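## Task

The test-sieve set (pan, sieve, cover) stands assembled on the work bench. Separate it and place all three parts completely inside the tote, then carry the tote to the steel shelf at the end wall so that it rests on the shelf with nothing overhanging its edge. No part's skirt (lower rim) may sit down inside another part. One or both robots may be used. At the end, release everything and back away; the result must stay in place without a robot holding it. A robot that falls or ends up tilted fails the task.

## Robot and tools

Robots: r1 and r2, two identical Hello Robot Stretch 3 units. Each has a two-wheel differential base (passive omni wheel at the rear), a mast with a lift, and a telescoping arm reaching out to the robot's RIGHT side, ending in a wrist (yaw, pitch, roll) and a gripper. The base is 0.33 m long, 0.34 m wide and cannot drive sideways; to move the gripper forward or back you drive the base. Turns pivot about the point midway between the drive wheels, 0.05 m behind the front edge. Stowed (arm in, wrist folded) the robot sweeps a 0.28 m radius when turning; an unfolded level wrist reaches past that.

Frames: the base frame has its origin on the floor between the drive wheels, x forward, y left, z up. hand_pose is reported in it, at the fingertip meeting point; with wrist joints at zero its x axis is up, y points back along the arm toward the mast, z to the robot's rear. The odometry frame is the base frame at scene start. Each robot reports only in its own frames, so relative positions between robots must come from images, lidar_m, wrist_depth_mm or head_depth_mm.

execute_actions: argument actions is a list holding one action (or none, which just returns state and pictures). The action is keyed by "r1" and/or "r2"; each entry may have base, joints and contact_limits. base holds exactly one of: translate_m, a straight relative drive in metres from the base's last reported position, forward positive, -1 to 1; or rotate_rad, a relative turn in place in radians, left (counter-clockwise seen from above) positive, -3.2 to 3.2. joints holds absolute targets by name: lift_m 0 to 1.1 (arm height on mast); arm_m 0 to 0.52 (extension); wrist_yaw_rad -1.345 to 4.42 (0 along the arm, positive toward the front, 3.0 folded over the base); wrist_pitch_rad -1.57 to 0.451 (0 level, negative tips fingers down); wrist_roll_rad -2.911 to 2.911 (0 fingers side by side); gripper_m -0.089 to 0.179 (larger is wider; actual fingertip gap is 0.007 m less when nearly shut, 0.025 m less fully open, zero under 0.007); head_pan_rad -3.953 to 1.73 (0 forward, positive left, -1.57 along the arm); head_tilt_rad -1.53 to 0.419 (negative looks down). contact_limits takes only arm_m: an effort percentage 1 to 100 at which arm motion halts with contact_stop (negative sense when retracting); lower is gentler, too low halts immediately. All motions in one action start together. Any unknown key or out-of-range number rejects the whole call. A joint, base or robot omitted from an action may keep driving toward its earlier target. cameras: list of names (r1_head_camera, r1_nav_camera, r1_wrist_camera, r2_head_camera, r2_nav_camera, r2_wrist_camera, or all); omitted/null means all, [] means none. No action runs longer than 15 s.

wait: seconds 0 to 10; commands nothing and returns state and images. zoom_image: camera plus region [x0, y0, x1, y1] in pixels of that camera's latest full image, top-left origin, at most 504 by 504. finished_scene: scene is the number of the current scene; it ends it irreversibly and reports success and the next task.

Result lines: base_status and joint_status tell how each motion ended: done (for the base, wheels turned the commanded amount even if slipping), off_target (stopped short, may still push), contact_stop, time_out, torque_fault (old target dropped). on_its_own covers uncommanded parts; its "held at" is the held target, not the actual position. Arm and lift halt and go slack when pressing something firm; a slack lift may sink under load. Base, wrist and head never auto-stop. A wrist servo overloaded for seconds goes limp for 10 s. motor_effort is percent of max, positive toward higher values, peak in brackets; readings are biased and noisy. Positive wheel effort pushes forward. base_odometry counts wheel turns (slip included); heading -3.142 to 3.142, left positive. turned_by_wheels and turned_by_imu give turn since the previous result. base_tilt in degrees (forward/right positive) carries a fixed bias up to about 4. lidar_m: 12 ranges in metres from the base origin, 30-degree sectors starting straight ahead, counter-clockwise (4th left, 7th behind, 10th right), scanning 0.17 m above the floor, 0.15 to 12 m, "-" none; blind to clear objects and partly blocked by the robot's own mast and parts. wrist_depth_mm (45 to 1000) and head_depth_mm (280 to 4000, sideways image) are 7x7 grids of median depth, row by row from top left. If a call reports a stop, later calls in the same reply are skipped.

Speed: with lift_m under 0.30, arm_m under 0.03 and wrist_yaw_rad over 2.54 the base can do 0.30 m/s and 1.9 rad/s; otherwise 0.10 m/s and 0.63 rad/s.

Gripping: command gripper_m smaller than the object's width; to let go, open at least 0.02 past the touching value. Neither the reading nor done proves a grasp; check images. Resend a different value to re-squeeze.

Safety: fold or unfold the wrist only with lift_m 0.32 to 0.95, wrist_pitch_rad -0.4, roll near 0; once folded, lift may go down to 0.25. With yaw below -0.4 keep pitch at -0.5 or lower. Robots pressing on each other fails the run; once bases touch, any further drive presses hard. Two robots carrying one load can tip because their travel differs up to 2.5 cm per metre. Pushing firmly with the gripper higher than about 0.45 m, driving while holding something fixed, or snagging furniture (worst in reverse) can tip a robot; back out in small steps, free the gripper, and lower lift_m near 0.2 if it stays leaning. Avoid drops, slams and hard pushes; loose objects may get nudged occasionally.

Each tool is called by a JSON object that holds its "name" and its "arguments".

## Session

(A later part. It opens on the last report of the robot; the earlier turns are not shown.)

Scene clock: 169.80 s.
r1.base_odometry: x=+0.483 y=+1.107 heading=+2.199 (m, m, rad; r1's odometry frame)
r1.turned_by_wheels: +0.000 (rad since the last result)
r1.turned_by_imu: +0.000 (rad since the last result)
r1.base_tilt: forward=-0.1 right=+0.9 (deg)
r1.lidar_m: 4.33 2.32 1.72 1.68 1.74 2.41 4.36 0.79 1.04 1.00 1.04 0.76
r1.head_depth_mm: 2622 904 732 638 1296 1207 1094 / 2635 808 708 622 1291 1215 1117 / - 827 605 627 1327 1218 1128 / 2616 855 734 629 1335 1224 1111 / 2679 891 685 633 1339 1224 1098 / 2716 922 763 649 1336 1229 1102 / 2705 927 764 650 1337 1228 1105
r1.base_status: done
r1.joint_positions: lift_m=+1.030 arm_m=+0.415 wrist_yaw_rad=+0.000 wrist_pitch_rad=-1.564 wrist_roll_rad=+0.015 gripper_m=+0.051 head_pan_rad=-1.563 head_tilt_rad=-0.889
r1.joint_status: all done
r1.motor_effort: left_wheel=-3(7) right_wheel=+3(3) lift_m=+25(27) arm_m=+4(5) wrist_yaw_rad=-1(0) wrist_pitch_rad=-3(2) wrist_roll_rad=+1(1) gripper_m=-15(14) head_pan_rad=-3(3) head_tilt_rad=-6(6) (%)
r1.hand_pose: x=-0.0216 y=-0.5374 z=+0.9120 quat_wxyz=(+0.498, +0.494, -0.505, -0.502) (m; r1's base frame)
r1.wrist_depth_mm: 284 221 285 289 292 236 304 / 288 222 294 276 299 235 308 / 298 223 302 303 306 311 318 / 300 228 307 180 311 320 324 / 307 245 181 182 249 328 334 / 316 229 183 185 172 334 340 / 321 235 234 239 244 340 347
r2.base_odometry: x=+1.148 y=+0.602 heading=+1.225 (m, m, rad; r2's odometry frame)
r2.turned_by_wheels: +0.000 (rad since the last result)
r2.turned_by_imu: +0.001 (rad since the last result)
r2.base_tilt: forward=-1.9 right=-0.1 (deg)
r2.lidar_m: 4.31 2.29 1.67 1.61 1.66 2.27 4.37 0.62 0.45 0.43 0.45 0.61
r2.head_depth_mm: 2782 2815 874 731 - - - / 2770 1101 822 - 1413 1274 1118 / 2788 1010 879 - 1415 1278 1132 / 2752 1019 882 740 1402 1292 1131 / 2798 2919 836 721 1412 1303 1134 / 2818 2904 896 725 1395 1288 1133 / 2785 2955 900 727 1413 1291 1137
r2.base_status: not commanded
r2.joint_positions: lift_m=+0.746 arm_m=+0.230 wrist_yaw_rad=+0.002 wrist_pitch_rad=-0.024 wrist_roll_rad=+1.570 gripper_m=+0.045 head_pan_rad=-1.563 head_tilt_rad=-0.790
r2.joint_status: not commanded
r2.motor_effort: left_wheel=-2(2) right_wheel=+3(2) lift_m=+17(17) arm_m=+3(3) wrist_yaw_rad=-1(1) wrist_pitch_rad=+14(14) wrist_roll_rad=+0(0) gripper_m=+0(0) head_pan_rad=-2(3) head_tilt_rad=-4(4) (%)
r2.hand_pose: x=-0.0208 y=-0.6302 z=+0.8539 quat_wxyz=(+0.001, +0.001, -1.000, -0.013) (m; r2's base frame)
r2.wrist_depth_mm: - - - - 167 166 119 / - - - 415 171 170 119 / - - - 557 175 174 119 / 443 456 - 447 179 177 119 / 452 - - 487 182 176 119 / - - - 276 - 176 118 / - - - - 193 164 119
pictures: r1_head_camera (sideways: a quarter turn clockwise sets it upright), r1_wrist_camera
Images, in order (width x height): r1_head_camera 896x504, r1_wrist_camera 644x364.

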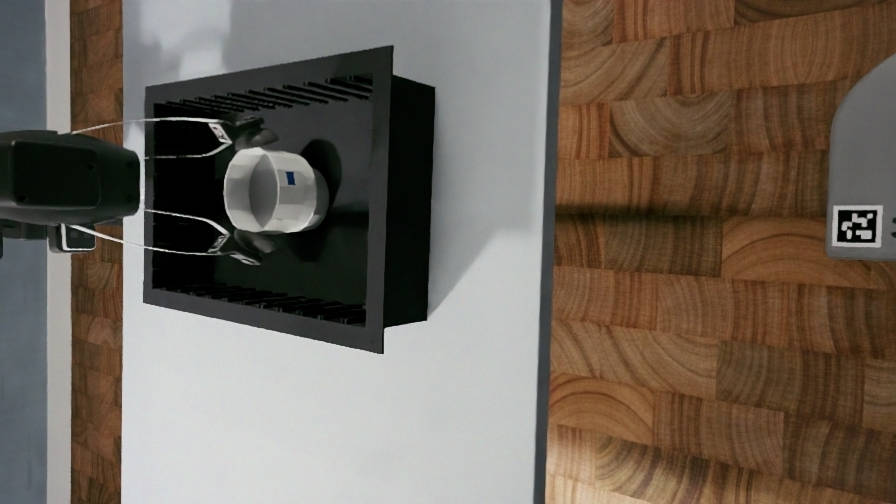

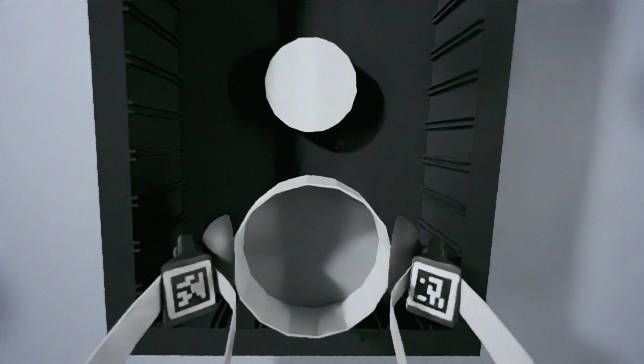

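{"name": "execute_actions", "arguments": {"actions": [{"r1":{"joints":{"lift_m":0.913}}}], "cameras": []}}

{"name": "execute_actions", "arguments": {"actions": [{"r1":{"joints":{"gripper_m":0.115}}}], "cameras": ["r1_wrist_camera"]}}

{"name": "execute_actions", "arguments": {"actions": [{"r1":{"joints":{"lift_m":1.0}}}], "cameras": []}}

{"name": "execute_actions", "arguments": {"actions": [{"r1":{"base":{"translate_m":0.53},"joints":{"arm_m":0.35,"gripper_m":0.135}}}], "cameras": ["r1_wrist_camera"]}}

{"name": "execute_actions", "arguments": {"actions": [{"r1":{"joints":{"lift_m":0.9}}}], "cameras": ["r1_wrist_camera"]}}

{"name": "execute_actions", "arguments": {"actions": [{"r1":{"joints":{"gripper_m":0.05}}}], "cameras": []}}

{"name": "execute_actions", "arguments": {"actions": [{"r1":{"base":{"translate_m":-0.53},"joints":{"lift_m":1.03,"arm_m":0.52}}}], "cameras": ["r1_head_camera","r1_wrist_camera"]}}

Scene clock: 180.97 s.
r1.base_odometry: x=+0.483 y=+1.107 heading=+2.199 (m, m, rad; r1's odometry frame)
r1.turned_by_wheels: +0.000 (rad since the last result)
r1.turned_by_imu: +0.000 (rad since the last result)
r1.base_tilt: forward=-0.2 right=+0.9 (deg)
r1.lidar_m: 4.30 2.32 1.73 1.67 1.74 2.41 4.35 0.79 1.03 1.00 1.04 0.76
r1.head_depth_mm: - 877 730 638 1291 1218 1094 / - 807 696 622 1294 1210 1121 / - - 707 628 1326 1218 1130 / 2529 857 752 630 1329 1224 1115 / 2651 893 686 633 1336 1215 1096 / 2719 922 762 646 1335 1229 1104 / 2710 924 765 649 1338 1231 1104
r1.base_status: not commanded
r1.joint_positions: lift_m=+0.914 arm_m=+0.415 wrist_yaw_rad=+0.000 wrist_pitch_rad=-1.565 wrist_roll_rad=+0.015 gripper_m=+0.051 head_pan_rad=-1.563 head_tilt_rad=-0.889
r1.joint_status: all done
r1.motor_effort: left_wheel=-3(2) right_wheel=+2(1) lift_m=+9(23) arm_m=+4(3) wrist_yaw_rad=-1(0) wrist_pitch_rad=-2(3) wrist_roll_rad=+1(1) gripper_m=-14(13) head_pan_rad=-3(3) head_tilt_rad=-7(7) (%)
r1.hand_pose: x=-0.0216 y=-0.5371 z=+0.7959 quat_wxyz=(+0.498, +0.495, -0.505, -0.503) (m; r1's base frame)
r1.wrist_depth_mm: 153 177 177 161 184 184 129 / 155 182 182 164 188 187 128 / 158 184 187 189 191 186 127 / 158 188 191 191 195 186 126 / 160 192 178 179 200 183 126 / 158 195 181 183 176 177 125 / 159 202 204 203 209 170 125
r2.base_odometry: x=+1.148 y=+0.602 heading=+1.225 (m, m, rad; r2's odometry frame)
r2.turned_by_wheels: +0.000 (rad since the last result)
r2.turned_by_imu: +0.001 (rad since the last result)
r2.base_tilt: forward=-1.9 right=-0.2 (deg)
r2.lidar_m: 4.33 2.28 1.67 1.60 1.66 2.27 4.39 0.62 0.45 0.43 0.45 0.61
r2.head_depth_mm: 2780 2833 877 733 - - - / 2815 1102 821 - 1421 1283 1124 / 2743 1011 880 - 1421 1278 1130 / 793 1010 881 736 1393 1284 1129 / 2803 2882 834 721 1400 1289 1134 / 2789 2888 894 725 1405 1297 1140 / 2816 2927 897 728 1409 1302 1128
r2.base_status: not commanded
r2.joint_positions: lift_m=+0.746 arm_m=+0.230 wrist_yaw_rad=+0.002 wrist_pitch_rad=-0.024 wrist_roll_rad=+1.570 gripper_m=+0.045 head_pan_rad=-1.563 head_tilt_rad=-0.790
r2.joint_status: not commanded
r2.motor_effort: left_wheel=-2(3) right_wheel=+2(2) lift_m=+17(17) arm_m=+3(2) wrist_yaw_rad=-2(1) wrist_pitch_rad=+14(13) wrist_roll_rad=+0(0) gripper_m=+0(0) head_pan_rad=-3(3) head_tilt_rad=-4(4) (%)
r2.hand_pose: x=-0.0208 y=-0.6302 z=+0.8539 quat_wxyz=(+0.001, +0.001, -1.000, -0.013) (m; r2's base frame)
r2.wrist_depth_mm: - - - - 166 166 119 / - - - 414 171 170 119 / - - - 553 175 175 119 / - 445 468 571 180 177 119 / - 450 - 479 183 177 119 / - - - 280 - 176 119 / - - - - 195 165 119
pictures: none
No camera images: the call's "cameras" was empty. Leave "cameras" out to get every camera's image.

Scene clock: 182.10 s.
r1.base_odometry: x=+0.483 y=+1.107 heading=+2.199 (m, m, rad; r1's odometry frame)
r1.turned_by_wheels: +0.000 (rad since the last result)
r1.turned_by_imu: +0.000 (rad since the last result)
r1.base_tilt: forward=-0.1 right=+0.9 (deg)
r1.lidar_m: 4.32 2.32 1.73 1.67 1.74 2.41 4.35 0.79 1.03 1.00 1.04 0.76
r1.head_depth_mm: - 882 728 637 1302 1209 1093 / - 807 700 621 1301 1211 1117 / - - 708 628 1327 1220 1128 / 2561 854 753 628 1329 1219 1111 / 2683 893 686 633 1331 1221 1098 / 2682 922 762 647 1341 1227 1102 / 2711 926 767 650 1346 1231 1109
r1.base_status: not commanded
r1.joint_positions: lift_m=+0.913 arm_m=+0.415 wrist_yaw_rad=+0.000 wrist_pitch_rad=-1.565 wrist_roll_rad=+0.015 gripper_m=+0.115 head_pan_rad=-1.563 head_tilt_rad=-0.889
r1.joint_status: all done
r1.motor_effort: left_wheel=-3(3) right_wheel=+2(1) lift_m=+13(13) arm_m=+3(3) wrist_yaw_rad=+1(0) wrist_pitch_rad=-2(2) wrist_roll_rad=+1(1) gripper_m=+1(80) head_pan_rad=-3(2) head_tilt_rad=-7(7) (%)
r1.hand_pose: x=-0.0216 y=-0.5370 z=+0.7957 quat_wxyz=(+0.497, +0.495, -0.505, -0.503) (m; r1's base frame)
r1.wrist_depth_mm: 154 176 176 159 181 183 129 / 155 179 181 163 186 187 128 / 158 183 185 187 190 186 127 / 159 187 189 189 194 185 126 / 159 191 192 178 199 178 126 / 161 - 179 181 202 162 125 / 157 200 203 203 207 192 124
r2.base_odometry: x=+1.148 y=+0.602 heading=+1.225 (m, m, rad; r2's odometry frame)
r2.turned_by_wheels: +0.000 (rad since the last result)
r2.turned_by_imu: +0.000 (rad since the last result)
r2.base_tilt: forward=-1.9 right=-0.2 (deg)
r2.lidar_m: 4.32 2.28 1.67 1.60 1.67 2.27 4.38 0.62 0.45 0.43 0.45 0.61
r2.head_depth_mm: 2774 2836 875 730 - - - / 2776 1098 827 - 1426 1277 1128 / 2724 1002 876 - 1429 1295 1131 / 796 1009 885 740 1398 1288 1130 / 2789 2871 836 719 1402 1297 1138 / 2799 2925 898 725 1394 1288 1139 / 2784 2886 899 728 1404 1298 1131
r2.base_status: not commanded
r2.joint_positions: lift_m=+0.746 arm_m=+0.230 wrist_yaw_rad=+0.002 wrist_pitch_rad=-0.024 wrist_roll_rad=+1.570 gripper_m=+0.045 head_pan_rad=-1.563 head_tilt_rad=-0.790
r2.joint_status: not commanded
r2.motor_effort: left_wheel=-2(2) right_wheel=+2(2) lift_m=+17(17) arm_m=+3(3) wrist_yaw_rad=-2(1) wrist_pitch_rad=+14(14) wrist_roll_rad=+0(1) gripper_m=+0(0) head_pan_rad=-3(3) head_tilt_rad=-4(4) (%)
r2.hand_pose: x=-0.0208 y=-0.6302 z=+0.8539 quat_wxyz=(+0.001, +0.001, -1.000, -0.013) (m; r2's base frame)
r2.wrist_depth_mm: - - - - 166 166 119 / - - - 423 171 171 119 / - - - 556 175 174 119 / - 443 468 564 179 176 119 / - 448 - 489 184 177 119 / - - - 276 - 176 119 / - - - - 195 164 119
pictures: r1_wrist_camera
Images, in order (width x height): r1_wrist_camera 644x364.

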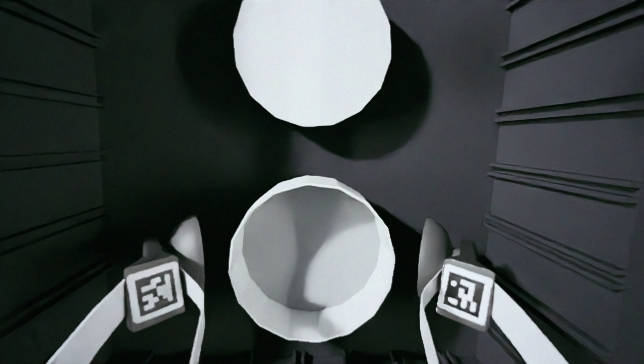

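Scene clock: 183.73 s.
r1.base_odometry: x=+0.483 y=+1.107 heading=+2.199 (m, m, rad; r1's odometry frame)
r1.turned_by_wheels: +0.000 (rad since the last result)
r1.turned_by_imu: +0.000 (rad since the last result)
r1.base_tilt: forward=-0.2 right=+0.9 (deg)
r1.lidar_m: 4.32 2.32 1.73 1.67 1.74 2.41 4.35 0.79 1.04 1.00 1.04 0.76
r1.head_depth_mm: 2632 901 732 637 1293 1216 1089 / 2643 820 693 624 1295 1218 1116 / - 850 731 627 1323 1223 1126 / 2644 856 736 630 1334 1225 1117 / 2678 893 684 632 1337 1230 1096 / 2727 925 762 646 1330 1225 1103 / 2727 926 766 650 1337 1230 1106
r1.base_status: not commanded
r1.joint_positions: lift_m=+1.000 arm_m=+0.415 wrist_yaw_rad=+0.000 wrist_pitch_rad=-1.565 wrist_roll_rad=+0.015 gripper_m=+0.115 head_pan_rad=-1.563 head_tilt_rad=-0.889
r1.joint_status: all done
r1.motor_effort: left_wheel=-3(2) right_wheel=+2(1) lift_m=+24(24) arm_m=+3(3) wrist_yaw_rad=+0(0) wrist_pitch_rad=-2(2) wrist_roll_rad=+1(1) gripper_m=+1(1) head_pan_rad=-3(3) head_tilt_rad=-7(7) (%)
r1.hand_pose: x=-0.0216 y=-0.5370 z=+0.8820 quat_wxyz=(+0.497, +0.495, -0.505, -0.503) (m; r1's base frame)
r1.wrist_depth_mm: 176 221 258 259 264 190 272 / 179 223 265 247 273 201 281 / 266 224 270 273 276 199 286 / 268 226 275 264 281 213 293 / 277 213 283 267 287 211 301 / 282 - 285 289 292 303 306 / 291 210 222 226 228 214 314
r2.base_odometry: x=+1.148 y=+0.602 heading=+1.225 (m, m, rad; r2's odometry frame)
r2.turned_by_wheels: +0.000 (rad since the last result)
r2.turned_by_imu: +0.000 (rad since the last result)
r2.base_tilt: forward=-2.0 right=-0.1 (deg)
r2.lidar_m: 4.34 2.28 1.67 1.60 1.66 2.27 4.37 0.62 0.45 0.43 0.45 0.61
r2.head_depth_mm: 2743 2844 869 728 - - - / 2797 1097 821 - 1421 1280 1124 / 2703 1011 881 - 1427 1283 1130 / 2657 1015 889 740 1402 1287 1129 / 2808 2872 834 722 1392 1298 1136 / 2848 2877 893 726 1406 1295 1138 / 2772 2903 894 728 1404 1304 1141
r2.base_status: not commanded
r2.joint_positions: lift_m=+0.746 arm_m=+0.230 wrist_yaw_rad=+0.002 wrist_pitch_rad=-0.024 wrist_roll_rad=+1.570 gripper_m=+0.045 head_pan_rad=-1.563 head_tilt_rad=-0.790
r2.joint_status: not commanded
r2.motor_effort: left_wheel=-2(1) right_wheel=+2(3) lift_m=+17(17) arm_m=+3(3) wrist_yaw_rad=-1(1) wrist_pitch_rad=+14(14) wrist_roll_rad=+0(0) gripper_m=-1(0) head_pan_rad=-2(2) head_tilt_rad=-4(4) (%)
r2.hand_pose: x=-0.0208 y=-0.6302 z=+0.8539 quat_wxyz=(+0.001, +0.001, -1.000, -0.013) (m; r2's base frame)
r2.wrist_depth_mm: - - - - 166 166 119 / - - - 419 171 169 118 / - - - 469 176 173 120 / 446 456 - 562 180 176 119 / 440 - - 477 183 176 119 / - - - 276 - 176 119 / - - - - 194 164 119
pictures: none
No camera images: the call's "cameras" was empty. Leave "cameras" out to get every camera's image.

Scene clock: 189.97 s.
r1.base_odometry: x=+0.172 y=+1.536 heading=+2.199 (m, m, rad; r1's odometry frame)
r1.turned_by_wheels: +0.000 (rad since the last result)
r1.turned_by_imu: +0.001 (rad since the last result)
r1.base_tilt: forward=-0.1 right=+0.9 (deg)
r1.lidar_m: 3.80 2.34 1.70 1.67 1.73 2.40 4.86 1.28 1.04 1.01 0.39 3.96
r1.head_depth_mm: 2660 905 748 638 1321 1215 1091 / 2721 905 747 640 1330 1223 1118 / - 849 753 628 1328 1220 1125 / 2692 901 755 645 1332 1224 1114 / 2694 922 757 646 819 1188 1100 / 2718 2268 1738 647 1311 1226 1105 / 2726 2260 1875 1598 1400 1227 1108
r1.base_status: done
r1.joint_positions: lift_m=+1.000 arm_m=+0.350 wrist_yaw_rad=+0.000 wrist_pitch_rad=-1.565 wrist_roll_rad=+0.015 gripper_m=+0.135 head_pan_rad=-1.563 head_tilt_rad=-0.889
r1.joint_status: all done
r1.motor_effort: left_wheel=-3(4) right_wheel=+1(5) lift_m=+24(24) arm_m=-2(1) wrist_yaw_rad=+0(0) wrist_pitch_rad=-2(2) wrist_roll_rad=+1(1) gripper_m=+0(74) head_pan_rad=-3(2) head_tilt_rad=-7(6) (%)
r1.hand_pose: x=-0.0216 y=-0.4724 z=+0.8820 quat_wxyz=(+0.497, +0.495, -0.505, -0.503) (m; r1's base frame)
r1.wrist_depth_mm: 257 258 262 263 269 270 275 / 262 264 267 270 273 278 278 / 266 270 272 276 281 284 288 / 276 277 277 280 287 287 293 / 281 279 285 286 293 295 301 / - - 294 296 300 306 305 / - 293 300 303 303 314 314
r2.base_odometry: x=+1.148 y=+0.602 heading=+1.225 (m, m, rad; r2's odometry frame)
r2.turned_by_wheels: +0.000 (rad since the last result)
r2.turned_by_imu: +0.001 (rad since the last result)
r2.base_tilt: forward=-1.9 right=-0.1 (deg)
r2.lidar_m: 4.33 2.28 1.66 1.61 1.66 2.27 4.38 0.62 0.45 0.43 0.45 0.61
r2.head_depth_mm: 2702 1526 877 727 - - - / 2790 1095 821 - 1414 1281 1127 / 2735 1026 880 - 1424 1288 1131 / 2760 1021 882 738 1399 1285 1136 / 2813 2853 834 719 1402 1290 1132 / 2775 2877 891 726 1402 1293 1139 / 2818 2894 897 728 1403 1307 1134
r2.base_status: not commanded
r2.joint_positions: lift_m=+0.746 arm_m=+0.230 wrist_yaw_rad=+0.002 wrist_pitch_rad=-0.024 wrist_roll_rad=+1.570 gripper_m=+0.045 head_pan_rad=-1.563 head_tilt_rad=-0.790
r2.joint_status: not commanded
r2.motor_effort: left_wheel=-2(3) right_wheel=+2(2) lift_m=+17(17) arm_m=+3(3) wrist_yaw_rad=-2(1) wrist_pitch_rad=+14(13) wrist_roll_rad=+0(0) gripper_m=+0(0) head_pan_rad=-2(3) head_tilt_rad=-4(4) (%)
r2.hand_pose: x=-0.0208 y=-0.6302 z=+0.8539 quat_wxyz=(+0.001, +0.001, -1.000, -0.013) (m; r2's base frame)
r2.wrist_depth_mm: - - - - 167 167 119 / - - - 411 171 170 119 / - - - 560 174 175 119 / - - - 574 180 176 119 / - - - 486 183 177 119 / - - - 283 - 176 119 / - - - - 195 164 118
pictures: r1_wrist_camera
Images, in order (width x height): r1_wrist_camera 644x364.

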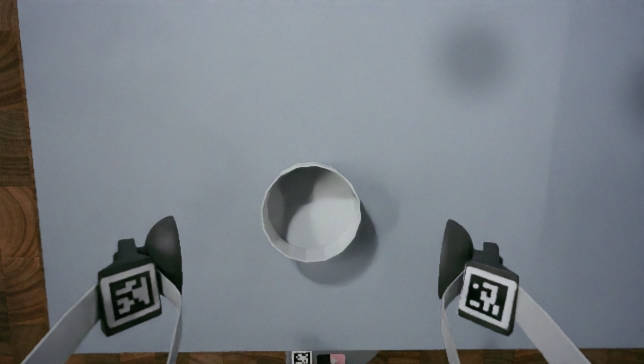

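Scene clock: 191.70 s.
r1.base_odometry: x=+0.172 y=+1.536 heading=+2.199 (m, m, rad; r1's odometry frame)
r1.turned_by_wheels: +0.000 (rad since the last result)
r1.turned_by_imu: +0.000 (rad since the last result)
r1.base_tilt: forward=-0.1 right=+1.0 (deg)
r1.lidar_m: 3.80 2.33 1.70 1.66 1.73 2.40 4.88 1.28 1.04 1.00 0.39 3.95
r1.head_depth_mm: - 876 732 638 1316 1212 1089 / - 858 750 638 1325 1213 1114 / - - 716 629 1328 1214 1127 / 2691 916 756 638 1328 1220 1108 / 2682 920 758 646 815 1185 1102 / 2732 2267 1749 646 1321 1231 1105 / 2738 2277 1877 1595 1387 1232 1102
r1.base_status: not commanded
r1.joint_positions: lift_m=+0.900 arm_m=+0.350 wrist_yaw_rad=+0.000 wrist_pitch_rad=-1.565 wrist_roll_rad=+0.015 gripper_m=+0.135 head_pan_rad=-1.563 head_tilt_rad=-0.889
r1.joint_status: all done
r1.motor_effort: left_wheel=-3(3) right_wheel=+2(1) lift_m=+14(21) arm_m=-2(2) wrist_yaw_rad=+0(0) wrist_pitch_rad=-2(2) wrist_roll_rad=+1(1) gripper_m=+0(1) head_pan_rad=-2(2) head_tilt_rad=-6(7) (%)
r1.hand_pose: x=-0.0216 y=-0.4724 z=+0.7826 quat_wxyz=(+0.497, +0.495, -0.505, -0.503) (m; r1's base frame)
r1.wrist_depth_mm: 165 166 169 170 173 174 177 / 168 170 171 174 176 178 181 / 172 174 175 178 180 183 184 / 177 176 179 182 184 187 189 / 179 180 182 184 187 191 194 / 183 - 186 187 192 196 198 / 187 190 192 196 198 200 203
r2.base_odometry: x=+1.148 y=+0.602 heading=+1.225 (m, m, rad; r2's odometry frame)
r2.turned_by_wheels: +0.000 (rad since the last result)
r2.turned_by_imu: +0.000 (rad since the last result)
r2.base_tilt: forward=-1.9 right=-0.1 (deg)
r2.lidar_m: 4.33 2.29 1.67 1.61 1.67 2.28 4.36 0.62 0.45 0.43 0.45 0.61
r2.head_depth_mm: 2658 1526 877 730 - - - / 2761 1098 821 - 1416 1277 1126 / 2754 1023 879 - 1425 1285 1134 / 2793 1021 884 739 1409 1283 1130 / 2790 2918 835 725 1406 1279 1126 / 2791 2860 896 722 1397 1294 1135 / 2783 2924 896 726 1404 1298 1136
r2.base_status: not commanded
r2.joint_positions: lift_m=+0.746 arm_m=+0.230 wrist_yaw_rad=+0.002 wrist_pitch_rad=-0.024 wrist_roll_rad=+1.570 gripper_m=+0.045 head_pan_rad=-1.563 head_tilt_rad=-0.790
r2.joint_status: not commanded
r2.motor_effort: left_wheel=-2(1) right_wheel=+2(3) lift_m=+17(17) arm_m=+2(3) wrist_yaw_rad=-1(2) wrist_pitch_rad=+13(13) wrist_roll_rad=+0(0) gripper_m=+0(0) head_pan_rad=-3(2) head_tilt_rad=-4(4) (%)
r2.hand_pose: x=-0.0208 y=-0.6302 z=+0.8539 quat_wxyz=(+0.001, +0.001, -1.000, -0.013) (m; r2's base frame)
r2.wrist_depth_mm: - - - - 168 166 119 / - - - 417 172 170 119 / - - - 554 175 174 119 / - - - 580 180 176 119 / - - - 487 183 176 119 / - - - 279 - 176 119 / - - - - 194 165 119
pictures: r1_wrist_camera
Images, in order (width x height): r1_wrist_camera 644x364.

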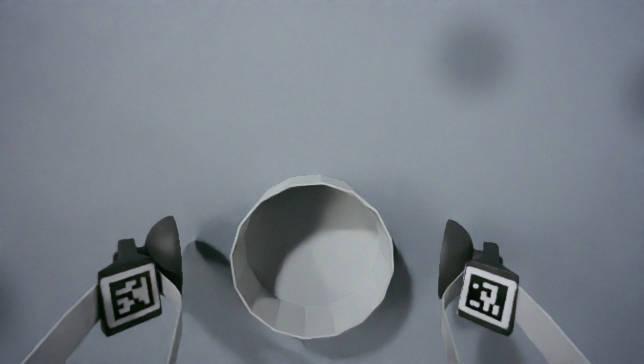

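Scene clock: 193.03 s.
r1.base_odometry: x=+0.172 y=+1.536 heading=+2.199 (m, m, rad; r1's odometry frame)
r1.turned_by_wheels: +0.000 (rad since the last result)
r1.turned_by_imu: +0.000 (rad since the last result)
r1.base_tilt: forward=-0.2 right=+0.9 (deg)
r1.lidar_m: 3.81 2.33 1.70 1.66 1.74 2.40 4.89 1.28 1.04 1.00 0.39 3.94
r1.head_depth_mm: - 875 729 637 1320 1214 1095 / - 857 750 639 1321 1221 1120 / - - 718 628 1328 1218 1130 / 2679 917 754 636 1330 1220 1111 / 2690 921 758 645 818 1185 1103 / 2721 2252 1732 647 1316 1224 1103 / 2743 2264 1881 1602 1399 1229 1106
r1.base_status: not commanded
r1.joint_positions: lift_m=+0.900 arm_m=+0.350 wrist_yaw_rad=+0.000 wrist_pitch_rad=-1.565 wrist_roll_rad=+0.015 gripper_m=+0.051 head_pan_rad=-1.563 head_tilt_rad=-0.889
r1.joint_status: all done
r1.motor_effort: left_wheel=-3(3) right_wheel=+2(1) lift_m=+14(14) arm_m=-2(2) wrist_yaw_rad=-1(0) wrist_pitch_rad=-2(2) wrist_roll_rad=+1(1) gripper_m=-15(87) head_pan_rad=-4(2) head_tilt_rad=-6(6) (%)
r1.hand_pose: x=-0.0216 y=-0.4724 z=+0.7826 quat_wxyz=(+0.497, +0.495, -0.505, -0.503) (m; r1's base frame)
r1.wrist_depth_mm: 164 166 169 171 172 174 177 / 168 170 172 174 176 179 180 / 172 174 175 178 179 181 185 / 176 177 179 180 184 185 188 / 180 181 181 183 187 191 193 / 183 184 184 187 173 195 198 / 187 191 193 195 198 201 203
r2.base_odometry: x=+1.148 y=+0.602 heading=+1.225 (m, m, rad; r2's odometry frame)
r2.turned_by_wheels: +0.000 (rad since the last result)
r2.turned_by_imu: +0.000 (rad since the last result)
r2.base_tilt: forward=-1.9 right=-0.2 (deg)
r2.lidar_m: 4.33 2.29 1.67 1.60 1.66 2.27 4.39 0.62 0.45 0.43 0.45 0.61
r2.head_depth_mm: 2714 1531 879 731 - - - / 2785 1095 822 - 1426 1279 1120 / 2761 1023 879 - 1420 1282 1123 / 2794 1020 886 742 1405 1291 1131 / 2798 2906 839 722 1414 1303 1127 / 2798 2926 896 722 1417 1287 1136 / 2817 2963 894 727 1405 1297 1136
r2.base_status: not commanded
r2.joint_positions: lift_m=+0.746 arm_m=+0.230 wrist_yaw_rad=+0.002 wrist_pitch_rad=-0.024 wrist_roll_rad=+1.570 gripper_m=+0.045 head_pan_rad=-1.563 head_tilt_rad=-0.790
r2.joint_status: not commanded
r2.motor_effort: left_wheel=-1(1) right_wheel=+2(2) lift_m=+17(17) arm_m=+3(3) wrist_yaw_rad=-2(1) wrist_pitch_rad=+14(14) wrist_roll_rad=+0(0) gripper_m=+1(0) head_pan_rad=-3(3) head_tilt_rad=-4(4) (%)
r2.hand_pose: x=-0.0208 y=-0.6302 z=+0.8539 quat_wxyz=(+0.001, +0.001, -1.000, -0.013) (m; r2's base frame)
r2.wrist_depth_mm: - - - - 167 166 119 / - - - 416 171 169 119 / - - - 564 176 175 119 / - - - 572 180 177 119 / - - - 492 183 176 119 / - - - 279 - 176 119 / - - - - 195 164 119
pictures: none
No camera images: the call's "cameras" was empty. Leave "cameras" out to get every camera's image.

Scene clock: 199.50 s.
r1.base_odometry: x=+0.483 y=+1.107 heading=+2.199 (m, m, rad; r1's odometry frame)
r1.turned_by_wheels: +0.000 (rad since the last result)
r1.turned_by_imu: +0.000 (rad since the last result)
r1.base_tilt: forward=-0.1 right=+1.0 (deg)
r1.lidar_m: 4.33 2.32 1.73 1.67 1.74 2.41 4.35 0.79 1.03 1.00 1.04 0.76
r1.head_depth_mm: 2628 900 730 636 1299 1214 1094 / 2651 823 710 622 1297 1219 1114 / 2534 808 729 627 1331 1221 1130 / 2651 858 750 630 1331 1217 1117 / 2713 896 684 631 1338 1228 1098 / 2693 921 762 649 1336 1233 1106 / 2753 926 765 649 1333 1233 1109
r1.base_status: done
r1.joint_positions: lift_m=+1.030 arm_m=+0.520 wrist_yaw_rad=+0.000 wrist_pitch_rad=-1.565 wrist_roll_rad=+0.015 gripper_m=+0.051 head_pan_rad=-1.563 head_tilt_rad=-0.889
r1.joint_status: all done
r1.motor_effort: left_wheel=-2(7) right_wheel=+1(4) lift_m=+24(25) arm_m=+4(3) wrist_yaw_rad=+0(1) wrist_pitch_rad=-2(2) wrist_roll_rad=+1(1) gripper_m=-14(14) head_pan_rad=-2(2) head_tilt_rad=-5(7) (%)
r1.hand_pose: x=-0.0216 y=-0.6420 z=+0.9120 quat_wxyz=(+0.497, +0.495, -0.505, -0.503) (m; r1's base frame)
r1.wrist_depth_mm: 284 216 287 289 293 225 304 / 289 217 296 294 299 241 309 / 295 230 299 304 306 238 318 / 301 239 305 182 310 320 323 / 309 239 182 183 256 325 332 / 315 228 182 187 173 335 340 / 322 269 326 294 330 342 349
r2.base_odometry: x=+1.148 y=+0.602 heading=+1.225 (m, m, rad; r2's odometry frame)
r2.turned_by_wheels: +0.000 (rad since the last result)
r2.turned_by_imu: +0.001 (rad since the last result)
r2.base_tilt: forward=-1.9 right=-0.1 (deg)
r2.lidar_m: 4.33 2.28 1.66 1.60 1.67 2.27 4.39 0.62 0.45 0.43 0.45 0.61
r2.head_depth_mm: 2757 2814 874 731 - - - / 2807 1105 823 - 1416 1283 1124 / 2727 1005 878 - 1415 1281 1130 / 2634 1022 886 739 1397 1286 1131 / 2788 2899 836 721 1398 1301 1134 / 2803 2904 898 723 1418 1293 1133 / 2802 2931 900 726 1413 1302 1132
r2.base_status: not commanded
r2.joint_positions: lift_m=+0.746 arm_m=+0.230 wrist_yaw_rad=+0.002 wrist_pitch_rad=-0.024 wrist_roll_rad=+1.570 gripper_m=+0.045 head_pan_rad=-1.563 head_tilt_rad=-0.790
r2.joint_status: not commanded
r2.motor_effort: left_wheel=-2(3) right_wheel=+2(1) lift_m=+17(17) arm_m=+3(3) wrist_yaw_rad=-1(2) wrist_pitch_rad=+13(14) wrist_roll_rad=+0(0) gripper_m=+0(0) head_pan_rad=-2(3) head_tilt_rad=-4(4) (%)
r2.hand_pose: x=-0.0208 y=-0.6302 z=+0.8539 quat_wxyz=(+0.001, +0.001, -1.000, -0.013) (m; r2's base frame)
r2.wrist_depth_mm: - - - - 167 165 119 / - - - 417 170 169 119 / - - - 555 174 175 119 / 302 358 - 359 180 176 118 / 365 - - 360 183 177 119 / - - - 275 - 176 119 / - - - - 195 163 118
pictures: r1_head_camera (sideways: a quarter turn clockwise sets it upright), r1_wrist_camera
Images, in order (width x height): r1_head_camera 896x504, r1_wrist_camera 644x364.

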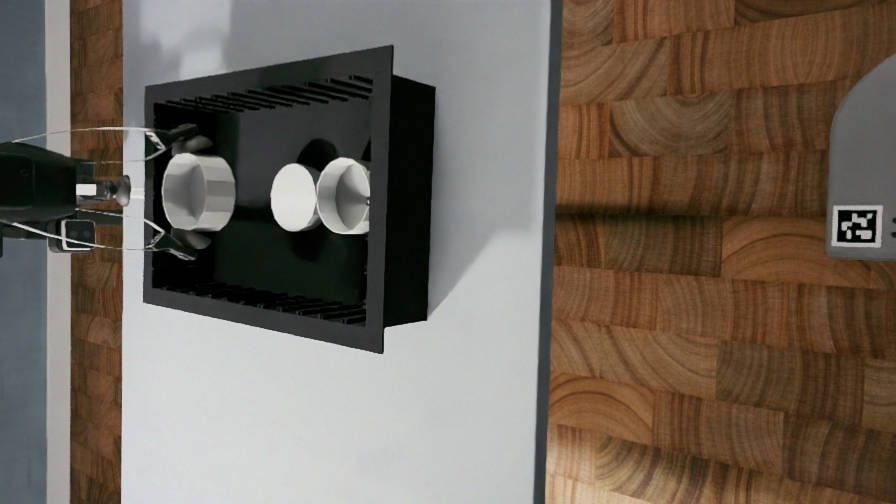

